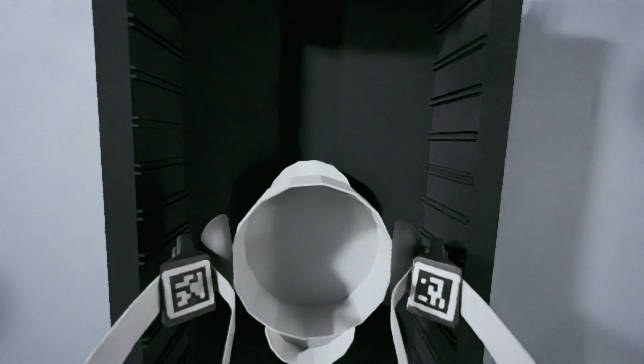

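{"name": "execute_actions", "arguments": {"actions": [{"r1":{"joints":{"lift_m":0.927}}}], "cameras": []}}

{"name": "execute_actions", "arguments": {"actions": [{"r1":{"joints":{"gripper_m":0.115}}}], "cameras": []}}

{"name": "execute_actions", "arguments": {"actions": [{"r1":{"joints":{"lift_m":1.02}},"r2":{"joints":{"gripper_m":-0.04}}}], "cameras": ["r1_wrist_camera"]}}

{"name": "execute_actions", "arguments": {"actions": [{"r1":{"joints":{"arm_m":0.0,"wrist_roll_rad":1.57,"gripper_m":0.05,"head_tilt_rad":-0.8}},"r2":{"joints":{"arm_m":0.15}}}], "cameras": []}}

{"name": "execute_actions", "arguments": {"actions": [{"r1":{"joints":{"wrist_pitch_rad":0,"lift_m":0.9}}}], "cameras": ["r1_wrist_camera","r1_head_camera","r2_wrist_camera"]}}

Scene clock: 208.20 s.
r1.base_odometry: x=+0.483 y=+1.107 heading=+2.199 (m, m, rad; r1's odometry frame)
r1.turned_by_wheels: +0.000 (rad since the last result)
r1.turned_by_imu: +0.000 (rad since the last result)
r1.base_tilt: forward=+0.0 right=+0.9 (deg)
r1.lidar_m: 4.33 2.32 1.73 1.67 1.74 2.41 4.36 0.79 1.03 1.00 1.04 0.76
r1.head_depth_mm: - 878 729 637 1299 1211 1092 / 2661 825 710 621 1294 1221 1119 / - 856 705 625 1321 1211 1126 / 2565 855 737 629 1326 1221 1114 / 2711 893 685 633 1328 1218 1101 / 2681 923 758 648 1336 1234 1100 / 2726 928 766 649 1336 1229 1106
r1.base_status: not commanded
r1.joint_positions: lift_m=+0.927 arm_m=+0.520 wrist_yaw_rad=+0.000 wrist_pitch_rad=-1.565 wrist_roll_rad=+0.015 gripper_m=+0.051 head_pan_rad=-1.563 head_tilt_rad=-0.889
r1.joint_status: all done
r1.motor_effort: left_wheel=-2(2) right_wheel=+1(2) lift_m=+14(24) arm_m=+4(4) wrist_yaw_rad=+0(1) wrist_pitch_rad=-2(2) wrist_roll_rad=+1(0) gripper_m=-14(14) head_pan_rad=-2(2) head_tilt_rad=-6(6) (%)
r1.hand_pose: x=-0.0216 y=-0.6420 z=+0.8096 quat_wxyz=(+0.497, +0.495, -0.505, -0.503) (m; r1's base frame)
r1.wrist_depth_mm: 152 189 190 194 195 195 132 / 153 192 195 198 200 193 132 / 151 196 200 201 204 190 131 / 155 200 203 182 209 189 130 / 153 205 183 183 211 189 129 / 154 204 183 186 174 181 131 / 155 216 217 186 225 170 135
r2.base_odometry: x=+1.148 y=+0.602 heading=+1.225 (m, m, rad; r2's odometry frame)
r2.turned_by_wheels: +0.000 (rad since the last result)
r2.turned_by_imu: +0.001 (rad since the last result)
r2.base_tilt: forward=-1.9 right=-0.1 (deg)
r2.lidar_m: 4.32 2.28 1.67 1.60 1.66 2.27 4.36 0.62 0.45 0.43 0.45 0.61
r2.head_depth_mm: 2782 2795 874 729 - - - / 2756 1104 819 - 1415 1283 1121 / 2689 1012 878 - 1422 1278 1128 / 687 1009 880 742 1406 1284 1124 / 2792 2877 839 721 1406 1297 1135 / 2762 2927 897 726 1412 1295 1140 / 2772 2964 897 725 1402 1306 1146
r2.base_status: not commanded
r2.joint_positions: lift_m=+0.746 arm_m=+0.230 wrist_yaw_rad=+0.002 wrist_pitch_rad=-0.024 wrist_roll_rad=+1.570 gripper_m=+0.045 head_pan_rad=-1.563 head_tilt_rad=-0.790
r2.joint_status: not commanded
r2.motor_effort: left_wheel=-2(1) right_wheel=+2(2) lift_m=+17(17) arm_m=+3(3) wrist_yaw_rad=-1(1) wrist_pitch_rad=+14(14) wrist_roll_rad=+0(0) gripper_m=+0(0) head_pan_rad=-3(3) head_tilt_rad=-4(4) (%)
r2.hand_pose: x=-0.0208 y=-0.6302 z=+0.8539 quat_wxyz=(+0.001, +0.001, -1.000, -0.013) (m; r2's base frame)
r2.wrist_depth_mm: - - - - 167 166 119 / - - - 418 171 170 120 / - - - 558 175 175 119 / 337 327 362 561 179 176 119 / 332 342 - 375 184 177 119 / - - - 279 - 176 119 / - - - - 195 164 118
pictures: none
No camera images: the call's "cameras" was empty. Leave "cameras" out to get every camera's image.

Scene clock: 209.33 s.
r1.base_odometry: x=+0.483 y=+1.107 heading=+2.199 (m, m, rad; r1's odometry frame)
r1.turned_by_wheels: +0.000 (rad since the last result)
r1.turned_by_imu: +0.000 (rad since the last result)
r1.base_tilt: forward=-0.1 right=+0.9 (deg)
r1.lidar_m: 4.33 2.32 1.73 1.68 1.74 2.40 4.35 0.79 1.03 1.00 1.04 0.76
r1.head_depth_mm: - 877 728 635 1304 1211 1094 / 2678 822 705 621 1300 1213 1116 / - 853 708 628 1329 1222 1130 / 2619 856 738 629 1329 1224 1118 / 2689 893 688 632 1333 1226 1099 / 2720 923 762 646 1339 1228 1102 / 2720 929 763 649 1345 1230 1110
r1.base_status: not commanded
r1.joint_positions: lift_m=+0.927 arm_m=+0.520 wrist_yaw_rad=+0.000 wrist_pitch_rad=-1.565 wrist_roll_rad=+0.015 gripper_m=+0.115 head_pan_rad=-1.563 head_tilt_rad=-0.889
r1.joint_status: all done
r1.motor_effort: left_wheel=-2(2) right_wheel=+2(1) lift_m=+14(14) arm_m=+4(4) wrist_yaw_rad=+0(0) wrist_pitch_rad=-2(2) wrist_roll_rad=+1(1) gripper_m=+0(81) head_pan_rad=-2(2) head_tilt_rad=-6(6) (%)
r1.hand_pose: x=-0.0216 y=-0.6420 z=+0.8096 quat_wxyz=(+0.497, +0.495, -0.505, -0.503) (m; r1's base frame)
r1.wrist_depth_mm: 152 188 190 193 196 195 132 / 153 192 195 198 200 193 131 / 152 196 198 203 204 191 131 / 155 201 204 184 209 190 130 / 153 204 205 185 213 188 129 / 154 - 188 189 217 167 131 / 148 216 217 193 224 196 134
r2.base_odometry: x=+1.148 y=+0.602 heading=+1.225 (m, m, rad; r2's odometry frame)
r2.turned_by_wheels: +0.000 (rad since the last result)
r2.turned_by_imu: +0.000 (rad since the last result)
r2.base_tilt: forward=-1.9 right=-0.1 (deg)
r2.lidar_m: 4.32 2.29 1.66 1.60 1.67 2.27 4.37 0.62 0.45 0.43 0.45 0.61
r2.head_depth_mm: 2803 2833 878 729 - - - / 2769 1095 821 - 1417 1278 1123 / 2679 1003 873 - 1422 1285 1126 / 686 1014 884 741 1399 1294 1129 / 2755 2917 835 721 1407 1294 1133 / 2799 2911 892 725 1402 1282 1133 / 2802 2957 897 726 1415 1297 1137
r2.base_status: not commanded
r2.joint_positions: lift_m=+0.746 arm_m=+0.230 wrist_yaw_rad=+0.002 wrist_pitch_rad=-0.024 wrist_roll_rad=+1.570 gripper_m=+0.045 head_pan_rad=-1.563 head_tilt_rad=-0.790
r2.joint_status: not commanded
r2.motor_effort: left_wheel=-2(1) right_wheel=+3(2) lift_m=+17(17) arm_m=+3(3) wrist_yaw_rad=-2(1) wrist_pitch_rad=+14(13) wrist_roll_rad=+0(0) gripper_m=+0(0) head_pan_rad=-3(3) head_tilt_rad=-4(4) (%)
r2.hand_pose: x=-0.0208 y=-0.6302 z=+0.8539 quat_wxyz=(+0.001, +0.001, -1.000, -0.013) (m; r2's base frame)
r2.wrist_depth_mm: - - - - 166 166 119 / - - - 415 170 170 119 / - - - 549 175 174 119 / 338 328 358 572 179 178 119 / 334 354 - 377 183 176 119 / - - - 279 - 177 118 / - - - - 195 164 118
pictures: none
No camera images: the call's "cameras" was empty. Leave "cameras" out to get every camera's image.

Scene clock: 211.00 s.
r1.base_odometry: x=+0.483 y=+1.107 heading=+2.199 (m, m, rad; r1's odometry frame)
r1.turned_by_wheels: +0.000 (rad since the last result)
r1.turned_by_imu: +0.000 (rad since the last result)
r1.base_tilt: forward=-0.2 right=+0.9 (deg)
r1.lidar_m: 4.32 2.31 1.73 1.67 1.74 2.41 4.35 0.79 1.04 1.00 1.04 0.76
r1.head_depth_mm: 2654 902 731 635 1303 1212 1096 / 2659 815 711 622 1298 1218 1120 / 2552 845 712 629 1320 1218 1127 / 2609 853 749 630 1327 1215 1113 / 2691 891 685 635 1328 1224 1100 / 2700 925 762 646 1332 1224 1105 / 2706 930 764 651 1335 1232 1105
r1.base_status: not commanded
r1.joint_positions: lift_m=+1.020 arm_m=+0.520 wrist_yaw_rad=+0.000 wrist_pitch_rad=-1.565 wrist_roll_rad=+0.015 gripper_m=+0.115 head_pan_rad=-1.563 head_tilt_rad=-0.889
r1.joint_status: all done
r1.motor_effort: left_wheel=-2(2) right_wheel=+1(2) lift_m=+24(25) arm_m=+4(4) wrist_yaw_rad=+1(0) wrist_pitch_rad=-2(2) wrist_roll_rad=+0(1) gripper_m=+0(0) head_pan_rad=-2(2) head_tilt_rad=-7(6) (%)
r1.hand_pose: x=-0.0216 y=-0.6420 z=+0.9020 quat_wxyz=(+0.497, +0.495, -0.505, -0.503) (m; r1's base frame)
r1.wrist_depth_mm: 273 216 278 285 283 223 293 / 279 216 283 285 290 223 301 / 286 219 288 294 296 231 309 / 291 220 297 277 303 237 312 / 297 213 302 281 308 314 320 / 305 - 307 301 319 324 330 / 311 246 317 301 322 236 335
r2.base_odometry: x=+1.148 y=+0.602 heading=+1.225 (m, m, rad; r2's odometry frame)
r2.turned_by_wheels: +0.000 (rad since the last result)
r2.turned_by_imu: +0.000 (rad since the last result)
r2.base_tilt: forward=-1.9 right=-0.1 (deg)
r2.lidar_m: 4.32 2.29 1.66 1.60 1.67 2.27 4.38 0.62 0.45 0.43 0.45 0.61
r2.head_depth_mm: 2805 2843 877 731 - - - / 2792 1090 823 - 1429 1275 1128 / 2647 1023 881 - 1433 1286 1122 / 2599 1015 881 738 1395 1298 1123 / 2768 2915 834 724 1400 1284 1139 / 2790 2900 895 723 1412 1287 1133 / 2830 2934 899 724 1403 1300 1138
r2.base_status: not commanded
r2.joint_positions: lift_m=+0.746 arm_m=+0.230 wrist_yaw_rad=+0.002 wrist_pitch_rad=-0.028 wrist_roll_rad=+1.574 gripper_m=-0.039 head_pan_rad=-1.563 head_tilt_rad=-0.790
r2.joint_status: all done
r2.motor_effort: left_wheel=-2(2) right_wheel=+2(2) lift_m=+17(17) arm_m=+2(3) wrist_yaw_rad=-1(1) wrist_pitch_rad=+15(21) wrist_roll_rad=-1(1) gripper_m=-15(96) head_pan_rad=-3(2) head_tilt_rad=-4(4) (%)
r2.hand_pose: x=-0.0208 y=-0.6303 z=+0.8531 quat_wxyz=(-0.001, +0.001, -1.000, -0.014) (m; r2's base frame)
r2.wrist_depth_mm: - - - - 167 166 117 / - - - 416 171 170 118 / - - - 559 175 174 118 / 303 356 - 582 179 174 118 / 352 - - - 183 175 118 / - - - - 189 175 118 / - - - 331 196 175 118
pictures: r1_wrist_camera
Images, in order (width x height): r1_wrist_camera 644x364.

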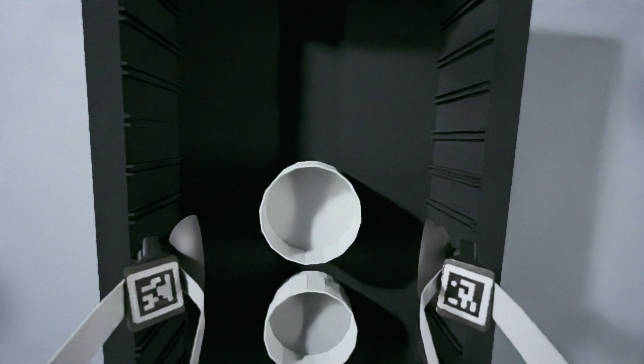

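Scene clock: 215.97 s.
r1.base_odometry: x=+0.483 y=+1.107 heading=+2.199 (m, m, rad; r1's odometry frame)
r1.turned_by_wheels: +0.000 (rad since the last result)
r1.turned_by_imu: +0.000 (rad since the last result)
r1.base_tilt: forward=-0.1 right=+0.9 (deg)
r1.lidar_m: 4.34 2.32 1.73 1.67 1.74 2.40 4.35 0.79 1.03 1.00 1.04 0.76
r1.head_depth_mm: 2651 2791 - - - 1200 1107 / 2661 2834 - - - - 1092 / 2534 981 776 681 - - 1114 / 2576 957 824 677 607 - 1115 / 2716 2629 779 689 619 1263 1116 / 2733 1079 852 699 619 1257 1122 / 2757 1092 854 704 623 1271 1120
r1.base_status: not commanded
r1.joint_positions: lift_m=+1.020 arm_m=+0.003 wrist_yaw_rad=+0.000 wrist_pitch_rad=-1.565 wrist_roll_rad=+1.564 gripper_m=+0.050 head_pan_rad=-1.563 head_tilt_rad=-0.803
r1.joint_status: all done
joint sent to its limit — the command would take r1.arm_m past its lower limit, so that joint was sent only as far as its limit.
r1.motor_effort: left_wheel=-2(2) right_wheel=+1(1) lift_m=+24(24) arm_m=-2(1) wrist_yaw_rad=-1(0) wrist_pitch_rad=-2(2) wrist_roll_rad=+4(5) gripper_m=+0(80) head_pan_rad=-3(4) head_tilt_rad=+0(14) (%)
r1.hand_pose: x=-0.0215 y=-0.1247 z=+0.9020 quat_wxyz=(+0.003, +0.002, -0.709, -0.705) (m; r1's base frame)
r1.wrist_depth_mm: 277 986 - - - - - / 282 - - - - - - / 286 - - - - - - / 296 - - - - - - / 303 - - - - - - / 308 - - - - - - / 314 - - - - - -
r2.base_odometry: x=+1.148 y=+0.602 heading=+1.225 (m, m, rad; r2's odometry frame)
r2.turned_by_wheels: +0.000 (rad since the last result)
r2.turned_by_imu: +0.001 (rad since the last result)
r2.base_tilt: forward=-1.9 right=-0.1 (deg)
r2.lidar_m: 4.31 2.29 1.67 1.60 1.67 2.27 4.39 0.62 0.45 0.43 0.45 0.61
r2.head_depth_mm: 2798 2814 879 713 - - - / 2776 2846 826 713 - 1211 1130 / 2791 2908 864 716 - 1294 1125 / 2663 1560 856 718 1433 1286 1137 / 2794 2905 835 718 1413 1291 1139 / 2807 2893 893 723 1410 1296 1142 / 2782 2946 900 729 1413 1294 1144
r2.base_status: not commanded
r2.joint_positions: lift_m=+0.746 arm_m=+0.150 wrist_yaw_rad=+0.002 wrist_pitch_rad=-0.027 wrist_roll_rad=+1.575 gripper_m=-0.039 head_pan_rad=-1.563 head_tilt_rad=-0.790
r2.joint_status: all done
r2.motor_effort: left_wheel=-1(2) right_wheel=+2(2) lift_m=+17(17) arm_m=-2(5) wrist_yaw_rad=-2(1) wrist_pitch_rad=+15(15) wrist_roll_rad=-1(2) gripper_m=-16(15) head_pan_rad=-2(2) head_tilt_rad=-4(4) (%)
r2.hand_pose: x=-0.0208 y=-0.5508 z=+0.8531 quat_wxyz=(-0.002, +0.001, -1.000, -0.014) (m; r2's base frame)
r2.wrist_depth_mm: - - - - 167 166 118 / - - - 412 172 169 118 / - - - 561 175 174 118 / - - - 575 179 175 118 / - - - 570 183 175 118 / - - - - 189 176 118 / - - - 345 195 176 118
pictures: none
No camera images: the call's "cameras" was empty. Leave "cameras" out to get every camera's image.

Scene clock: 217.90 s.
r1.base_odometry: x=+0.483 y=+1.107 heading=+2.199 (m, m, rad; r1's odometry frame)
r1.turned_by_wheels: +0.000 (rad since the last result)
r1.turned_by_imu: +0.000 (rad since the last result)
r1.base_tilt: forward=-0.1 right=+0.8 (deg)
r1.lidar_m: 4.32 2.32 1.73 1.67 1.74 2.41 4.35 0.79 1.03 1.00 1.04 0.76
r1.head_depth_mm: 2654 2587 832 706 - - 1074 / 2649 1021 783 675 - - 1096 / 2545 934 777 679 - - 1109 / 2573 957 828 676 618 1254 1112 / 2704 2627 779 693 617 1268 1117 / 2745 1087 855 698 621 1264 1115 / 2718 1092 853 702 622 1268 1120
r1.base_status: not commanded
r1.joint_positions: lift_m=+0.900 arm_m=+0.003 wrist_yaw_rad=+0.000 wrist_pitch_rad=-0.026 wrist_roll_rad=+1.567 gripper_m=+0.050 head_pan_rad=-1.563 head_tilt_rad=-0.803
r1.joint_status: all done
r1.motor_effort: left_wheel=-2(2) right_wheel=+1(1) lift_m=+14(25) arm_m=-2(2) wrist_yaw_rad=-1(1) wrist_pitch_rad=+13(12) wrist_roll_rad=+3(4) gripper_m=+0(1) head_pan_rad=-3(2) head_tilt_rad=+2(3) (%)
r1.hand_pose: x=-0.0213 y=-0.4032 z=+1.0079 quat_wxyz=(+0.003, +0.000, -1.000, -0.014) (m; r1's base frame)
r1.wrist_depth_mm: - - - - 752 409 282 / - - - - 730 342 279 / - - - - 639 299 277 / - - - - 675 303 275 / - - - - 573 311 275 / - - - - 446 317 272 / - - - - 763 330 271
r2.base_odometry: x=+1.148 y=+0.602 heading=+1.225 (m, m, rad; r2's odometry frame)
r2.turned_by_wheels: +0.000 (rad since the last result)
r2.turned_by_imu: +0.000 (rad since the last result)
r2.base_tilt: forward=-1.9 right=-0.1 (deg)
r2.lidar_m: 4.34 2.28 1.66 1.60 1.66 2.27 4.36 0.62 0.45 0.43 0.45 0.61
r2.head_depth_mm: 2769 2845 877 712 - - - / 2753 2843 817 714 - 1218 1124 / 2773 2827 865 714 - 1286 1128 / 2685 1562 863 717 1411 1297 1130 / 2845 2892 834 720 1408 1289 1132 / 2818 2881 894 726 1409 1290 1140 / 2775 2923 901 727 1400 1291 1136
r2.base_status: not commanded
r2.joint_positions: lift_m=+0.746 arm_m=+0.150 wrist_yaw_rad=+0.002 wrist_pitch_rad=-0.027 wrist_roll_rad=+1.575 gripper_m=-0.039 head_pan_rad=-1.563 head_tilt_rad=-0.790
r2.joint_status: not commanded
r2.motor_effort: left_wheel=-1(2) right_wheel=+2(2) lift_m=+17(18) arm_m=-2(2) wrist_yaw_rad=+0(1) wrist_pitch_rad=+15(15) wrist_roll_rad=-1(1) gripper_m=-16(15) head_pan_rad=-2(2) head_tilt_rad=-4(4) (%)
r2.hand_pose: x=-0.0208 y=-0.5508 z=+0.8531 quat_wxyz=(-0.002, +0.001, -1.000, -0.014) (m; r2's base frame)
r2.wrist_depth_mm: - - - - 167 167 117 / - - - 416 171 170 118 / - - - 556 175 174 118 / - - - 560 179 175 118 / - - - 579 184 175 118 / - - - - 189 175 119 / - - - 344 195 175 118
pictures: r1_head_camera (sideways: a quarter turn clockwise sets it upright), r1_wrist_camera, r2_wrist_camera
Images, in order (width x height): r1_head_camera 896x504, r1_wrist_camera 644x364, r2_wrist_camera 644x364.

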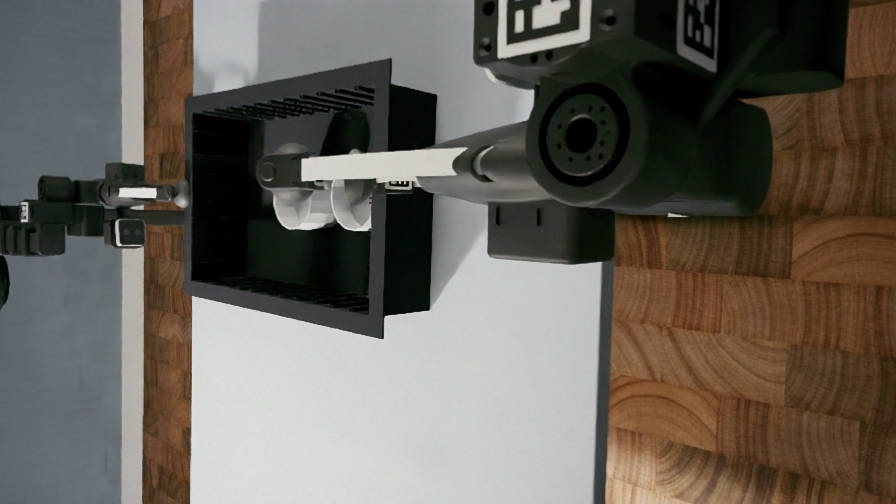

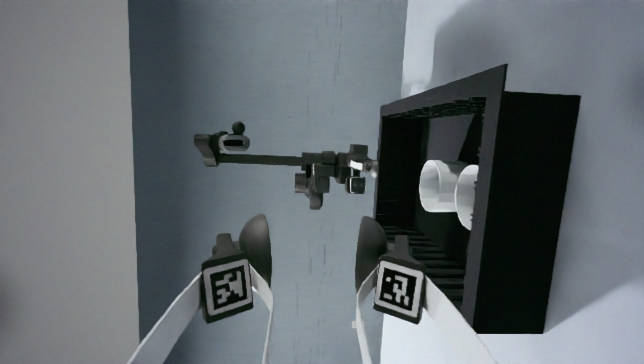

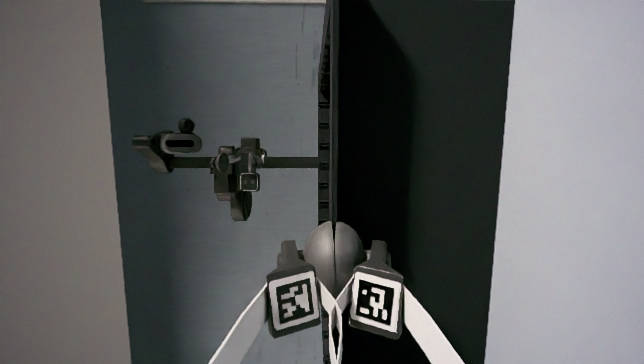

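{"name": "execute_actions", "arguments": {"actions": [{"r1":{"base":{"translate_m":0.01},"joints":{"lift_m":0.745,"arm_m":0.04}}}], "cameras": []}}

{"name": "execute_actions", "arguments": {"actions": [{"r1":{"joints":{"arm_m":0.16,"gripper_m":0.045},"contact_limits":{"arm_m":10}}}], "cameras": ["r1_wrist_camera","r1_head_camera"]}}

Scene clock: 231.20 s.
r1.base_odometry: x=+0.477 y=+1.115 heading=+2.199 (m, m, rad; r1's odometry frame)
r1.turned_by_wheels: +0.000 (rad since the last result)
r1.turned_by_imu: +0.000 (rad since the last result)
r1.base_tilt: forward=-0.2 right=+0.9 (deg)
r1.lidar_m: 4.30 2.32 1.73 1.67 1.75 2.41 4.35 0.80 1.04 1.00 1.04 0.75
r1.head_depth_mm: 2658 2579 837 688 599 - - / 2691 988 786 674 600 - 1082 / 1043 944 787 670 616 - 1113 / 2603 956 830 676 603 1243 1117 / 2741 2642 801 696 618 1263 1120 / 2731 1087 852 699 620 1263 1123 / 2762 1090 855 703 621 1269 1121
r1.base_status: done
r1.joint_positions: lift_m=+0.745 arm_m=+0.040 wrist_yaw_rad=+0.000 wrist_pitch_rad=-0.025 wrist_roll_rad=+1.567 gripper_m=+0.050 head_pan_rad=-1.563 head_tilt_rad=-0.803
r1.joint_status: all done
r1.motor_effort: left_wheel=-2(5) right_wheel=+2(4) lift_m=+13(14) arm_m=+4(4) wrist_yaw_rad=-1(0) wrist_pitch_rad=+12(13) wrist_roll_rad=+2(3) gripper_m=-1(1) head_pan_rad=-5(3) head_tilt_rad=+2(3) (%)
r1.hand_pose: x=-0.0213 y=-0.4403 z=+0.8531 quat_wxyz=(+0.002, +0.000, -1.000, -0.013) (m; r1's base frame)
r1.wrist_depth_mm: - - - - 298 162 111 / - - - 564 245 160 111 / - - - 252 250 159 110 / - - - 258 254 158 109 / - - - 265 252 156 108 / - - - 274 224 155 108 / - - - 288 271 145 107
r2.base_odometry: x=+1.148 y=+0.602 heading=+1.225 (m, m, rad; r2's odometry frame)
r2.turned_by_wheels: +0.000 (rad since the last result)
r2.turned_by_imu: +0.001 (rad since the last result)
r2.base_tilt: forward=-1.9 right=-0.1 (deg)
r2.lidar_m: 4.34 2.29 1.67 1.60 1.66 2.28 4.38 0.62 0.45 0.43 0.45 0.61
r2.head_depth_mm: 2765 2817 873 714 - - - / 2752 2844 820 713 - 1209 1122 / 2732 1022 867 715 - 1285 1127 / 1126 1016 857 719 1434 1284 1133 / 2808 2881 837 721 1405 1301 1130 / 2805 2850 895 724 1404 1294 1131 / 2804 2904 896 725 1402 1298 1141
r2.base_status: not commanded
r2.joint_positions: lift_m=+0.746 arm_m=+0.150 wrist_yaw_rad=+0.002 wrist_pitch_rad=-0.027 wrist_roll_rad=+1.575 gripper_m=-0.039 head_pan_rad=-1.563 head_tilt_rad=-0.790
r2.joint_status: not commanded
r2.motor_effort: left_wheel=-2(2) right_wheel=+2(2) lift_m=+17(17) arm_m=-2(2) wrist_yaw_rad=-1(2) wrist_pitch_rad=+15(15) wrist_roll_rad=-1(1) gripper_m=-15(16) head_pan_rad=-2(2) head_tilt_rad=-4(4) (%)
r2.hand_pose: x=-0.0208 y=-0.5508 z=+0.8531 quat_wxyz=(-0.002, +0.001, -1.000, -0.014) (m; r2's base frame)
r2.wrist_depth_mm: - - - - 167 167 118 / - - - 413 171 170 118 / - - - 556 176 174 118 / - - - 570 179 176 118 / - - - 574 184 175 118 / - - - - 188 175 118 / - - - 345 194 175 118
pictures: none
No camera images: the call's "cameras" was empty. Leave "cameras" out to get every camera's image.

Scene clock: 233.03 s.
r1.base_odometry: x=+0.477 y=+1.115 heading=+2.199 (m, m, rad; r1's odometry frame)
r1.turned_by_wheels: +0.000 (rad since the last result)
r1.turned_by_imu: +0.000 (rad since the last result)
r1.base_tilt: forward=-0.2 right=+0.9 (deg)
r1.lidar_m: 4.33 2.31 1.73 1.67 1.74 2.40 4.37 0.80 1.04 1.00 1.04 0.75
r1.head_depth_mm: 2659 2606 836 690 - - 1102 / 2676 989 787 672 - 1228 1110 / 1046 948 816 679 - 1237 1111 / 2600 959 833 678 592 1254 1111 / 2727 2660 801 697 618 1260 1114 / 2725 2625 854 699 620 1266 1124 / 2775 1095 856 705 623 1264 1130
r1.base_status: not commanded
r1.joint_positions: lift_m=+0.745 arm_m=+0.118 wrist_yaw_rad=+0.001 wrist_pitch_rad=-0.036 wrist_roll_rad=+1.567 gripper_m=+0.045 head_pan_rad=-1.563 head_tilt_rad=-0.803
r1.joint_status: arm_m contact_stop (moved +0.079 of +0.120); the others done
r1.on_its_own: arm_m is slack since a contact_stop, until your next command for it (your +0.160 is given up)
r1.motor_effort: left_wheel=-2(3) right_wheel=+1(1) lift_m=+14(14) arm_m=+2(11) wrist_yaw_rad=-1(0) wrist_pitch_rad=+17(21) wrist_roll_rad=+2(2) gripper_m=+0(33) head_pan_rad=-2(3) head_tilt_rad=+1(2) (%)
r1.contact_limits: arm_m 10 (drawing in: default 24, maximum 40; extending or still: default 35, maximum 57)
r1.hand_pose: x=-0.0212 y=-0.5185 z=+0.8504 quat_wxyz=(+0.002, +0.000, -1.000, -0.018) (m; r1's base frame)
r1.wrist_depth_mm: - - - 692 171 158 109 / - - - 171 173 156 108 / - - - 175 176 155 107 / - - - 179 181 152 107 / - - - 185 186 152 106 / - - - 191 192 151 105 / - - - 194 195 145 105
r2.base_odometry: x=+1.148 y=+0.602 heading=+1.225 (m, m, rad; r2's odometry frame)
r2.turned_by_wheels: +0.000 (rad since the last result)
r2.turned_by_imu: +0.000 (rad since the last result)
r2.base_tilt: forward=-2.0 right=-0.1 (deg)
r2.lidar_m: 4.33 2.28 1.67 1.61 1.66 2.28 4.37 0.62 0.45 0.43 0.45 0.61
r2.head_depth_mm: 2775 2815 876 714 - - - / 2753 2872 826 714 - 1214 1127 / 2752 1022 866 714 - 1290 1132 / 1093 1037 857 708 1427 1284 1132 / 2778 2890 835 717 1406 1300 1139 / 2797 2912 898 726 1400 1293 1134 / 2789 2878 901 727 1409 1290 1137
r2.base_status: not commanded
r2.joint_positions: lift_m=+0.746 arm_m=+0.150 wrist_yaw_rad=+0.002 wrist_pitch_rad=-0.031 wrist_roll_rad=+1.575 gripper_m=-0.039 head_pan_rad=-1.563 head_tilt_rad=-0.791
r2.joint_status: not commanded
r2.motor_effort: left_wheel=-2(3) right_wheel=+2(3) lift_m=+17(17) arm_m=+4(4) wrist_yaw_rad=-1(2) wrist_pitch_rad=+17(18) wrist_roll_rad=-1(2) gripper_m=-16(16) head_pan_rad=-3(3) head_tilt_rad=-4(4) (%)
r2.hand_pose: x=-0.0209 y=-0.5499 z=+0.8523 quat_wxyz=(-0.002, +0.001, -1.000, -0.016) (m; r2's base frame)
r2.wrist_depth_mm: - - - 276 166 167 117 / - - - 417 170 171 117 / - - - 559 175 174 117 / - - - 561 179 174 117 / - - - - 184 174 117 / - - - - 188 174 117 / - - - 305 195 174 117
pictures: r1_head_camera (sideways: a quarter turn clockwise sets it upright), r1_wrist_camera
Images, in order (width x height): r1_head_camera 896x504, r1_wrist_camera 644x364.

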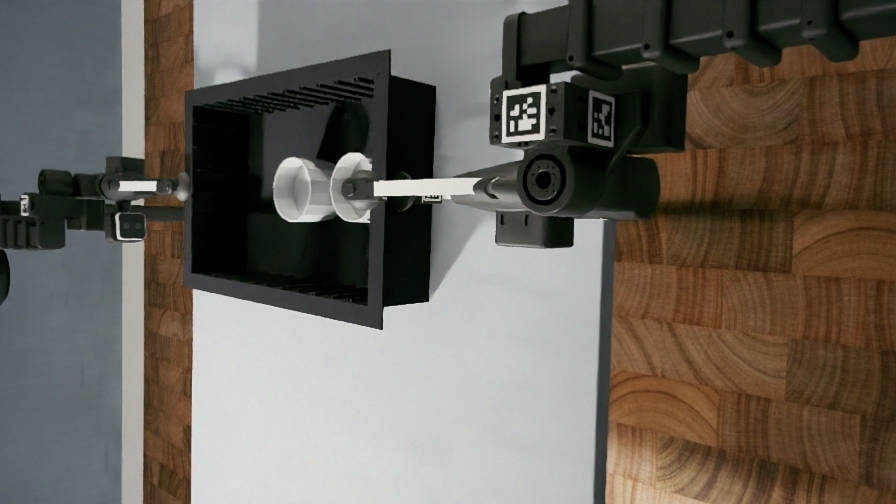

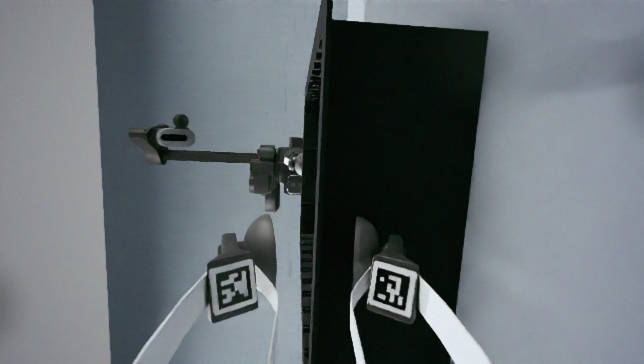

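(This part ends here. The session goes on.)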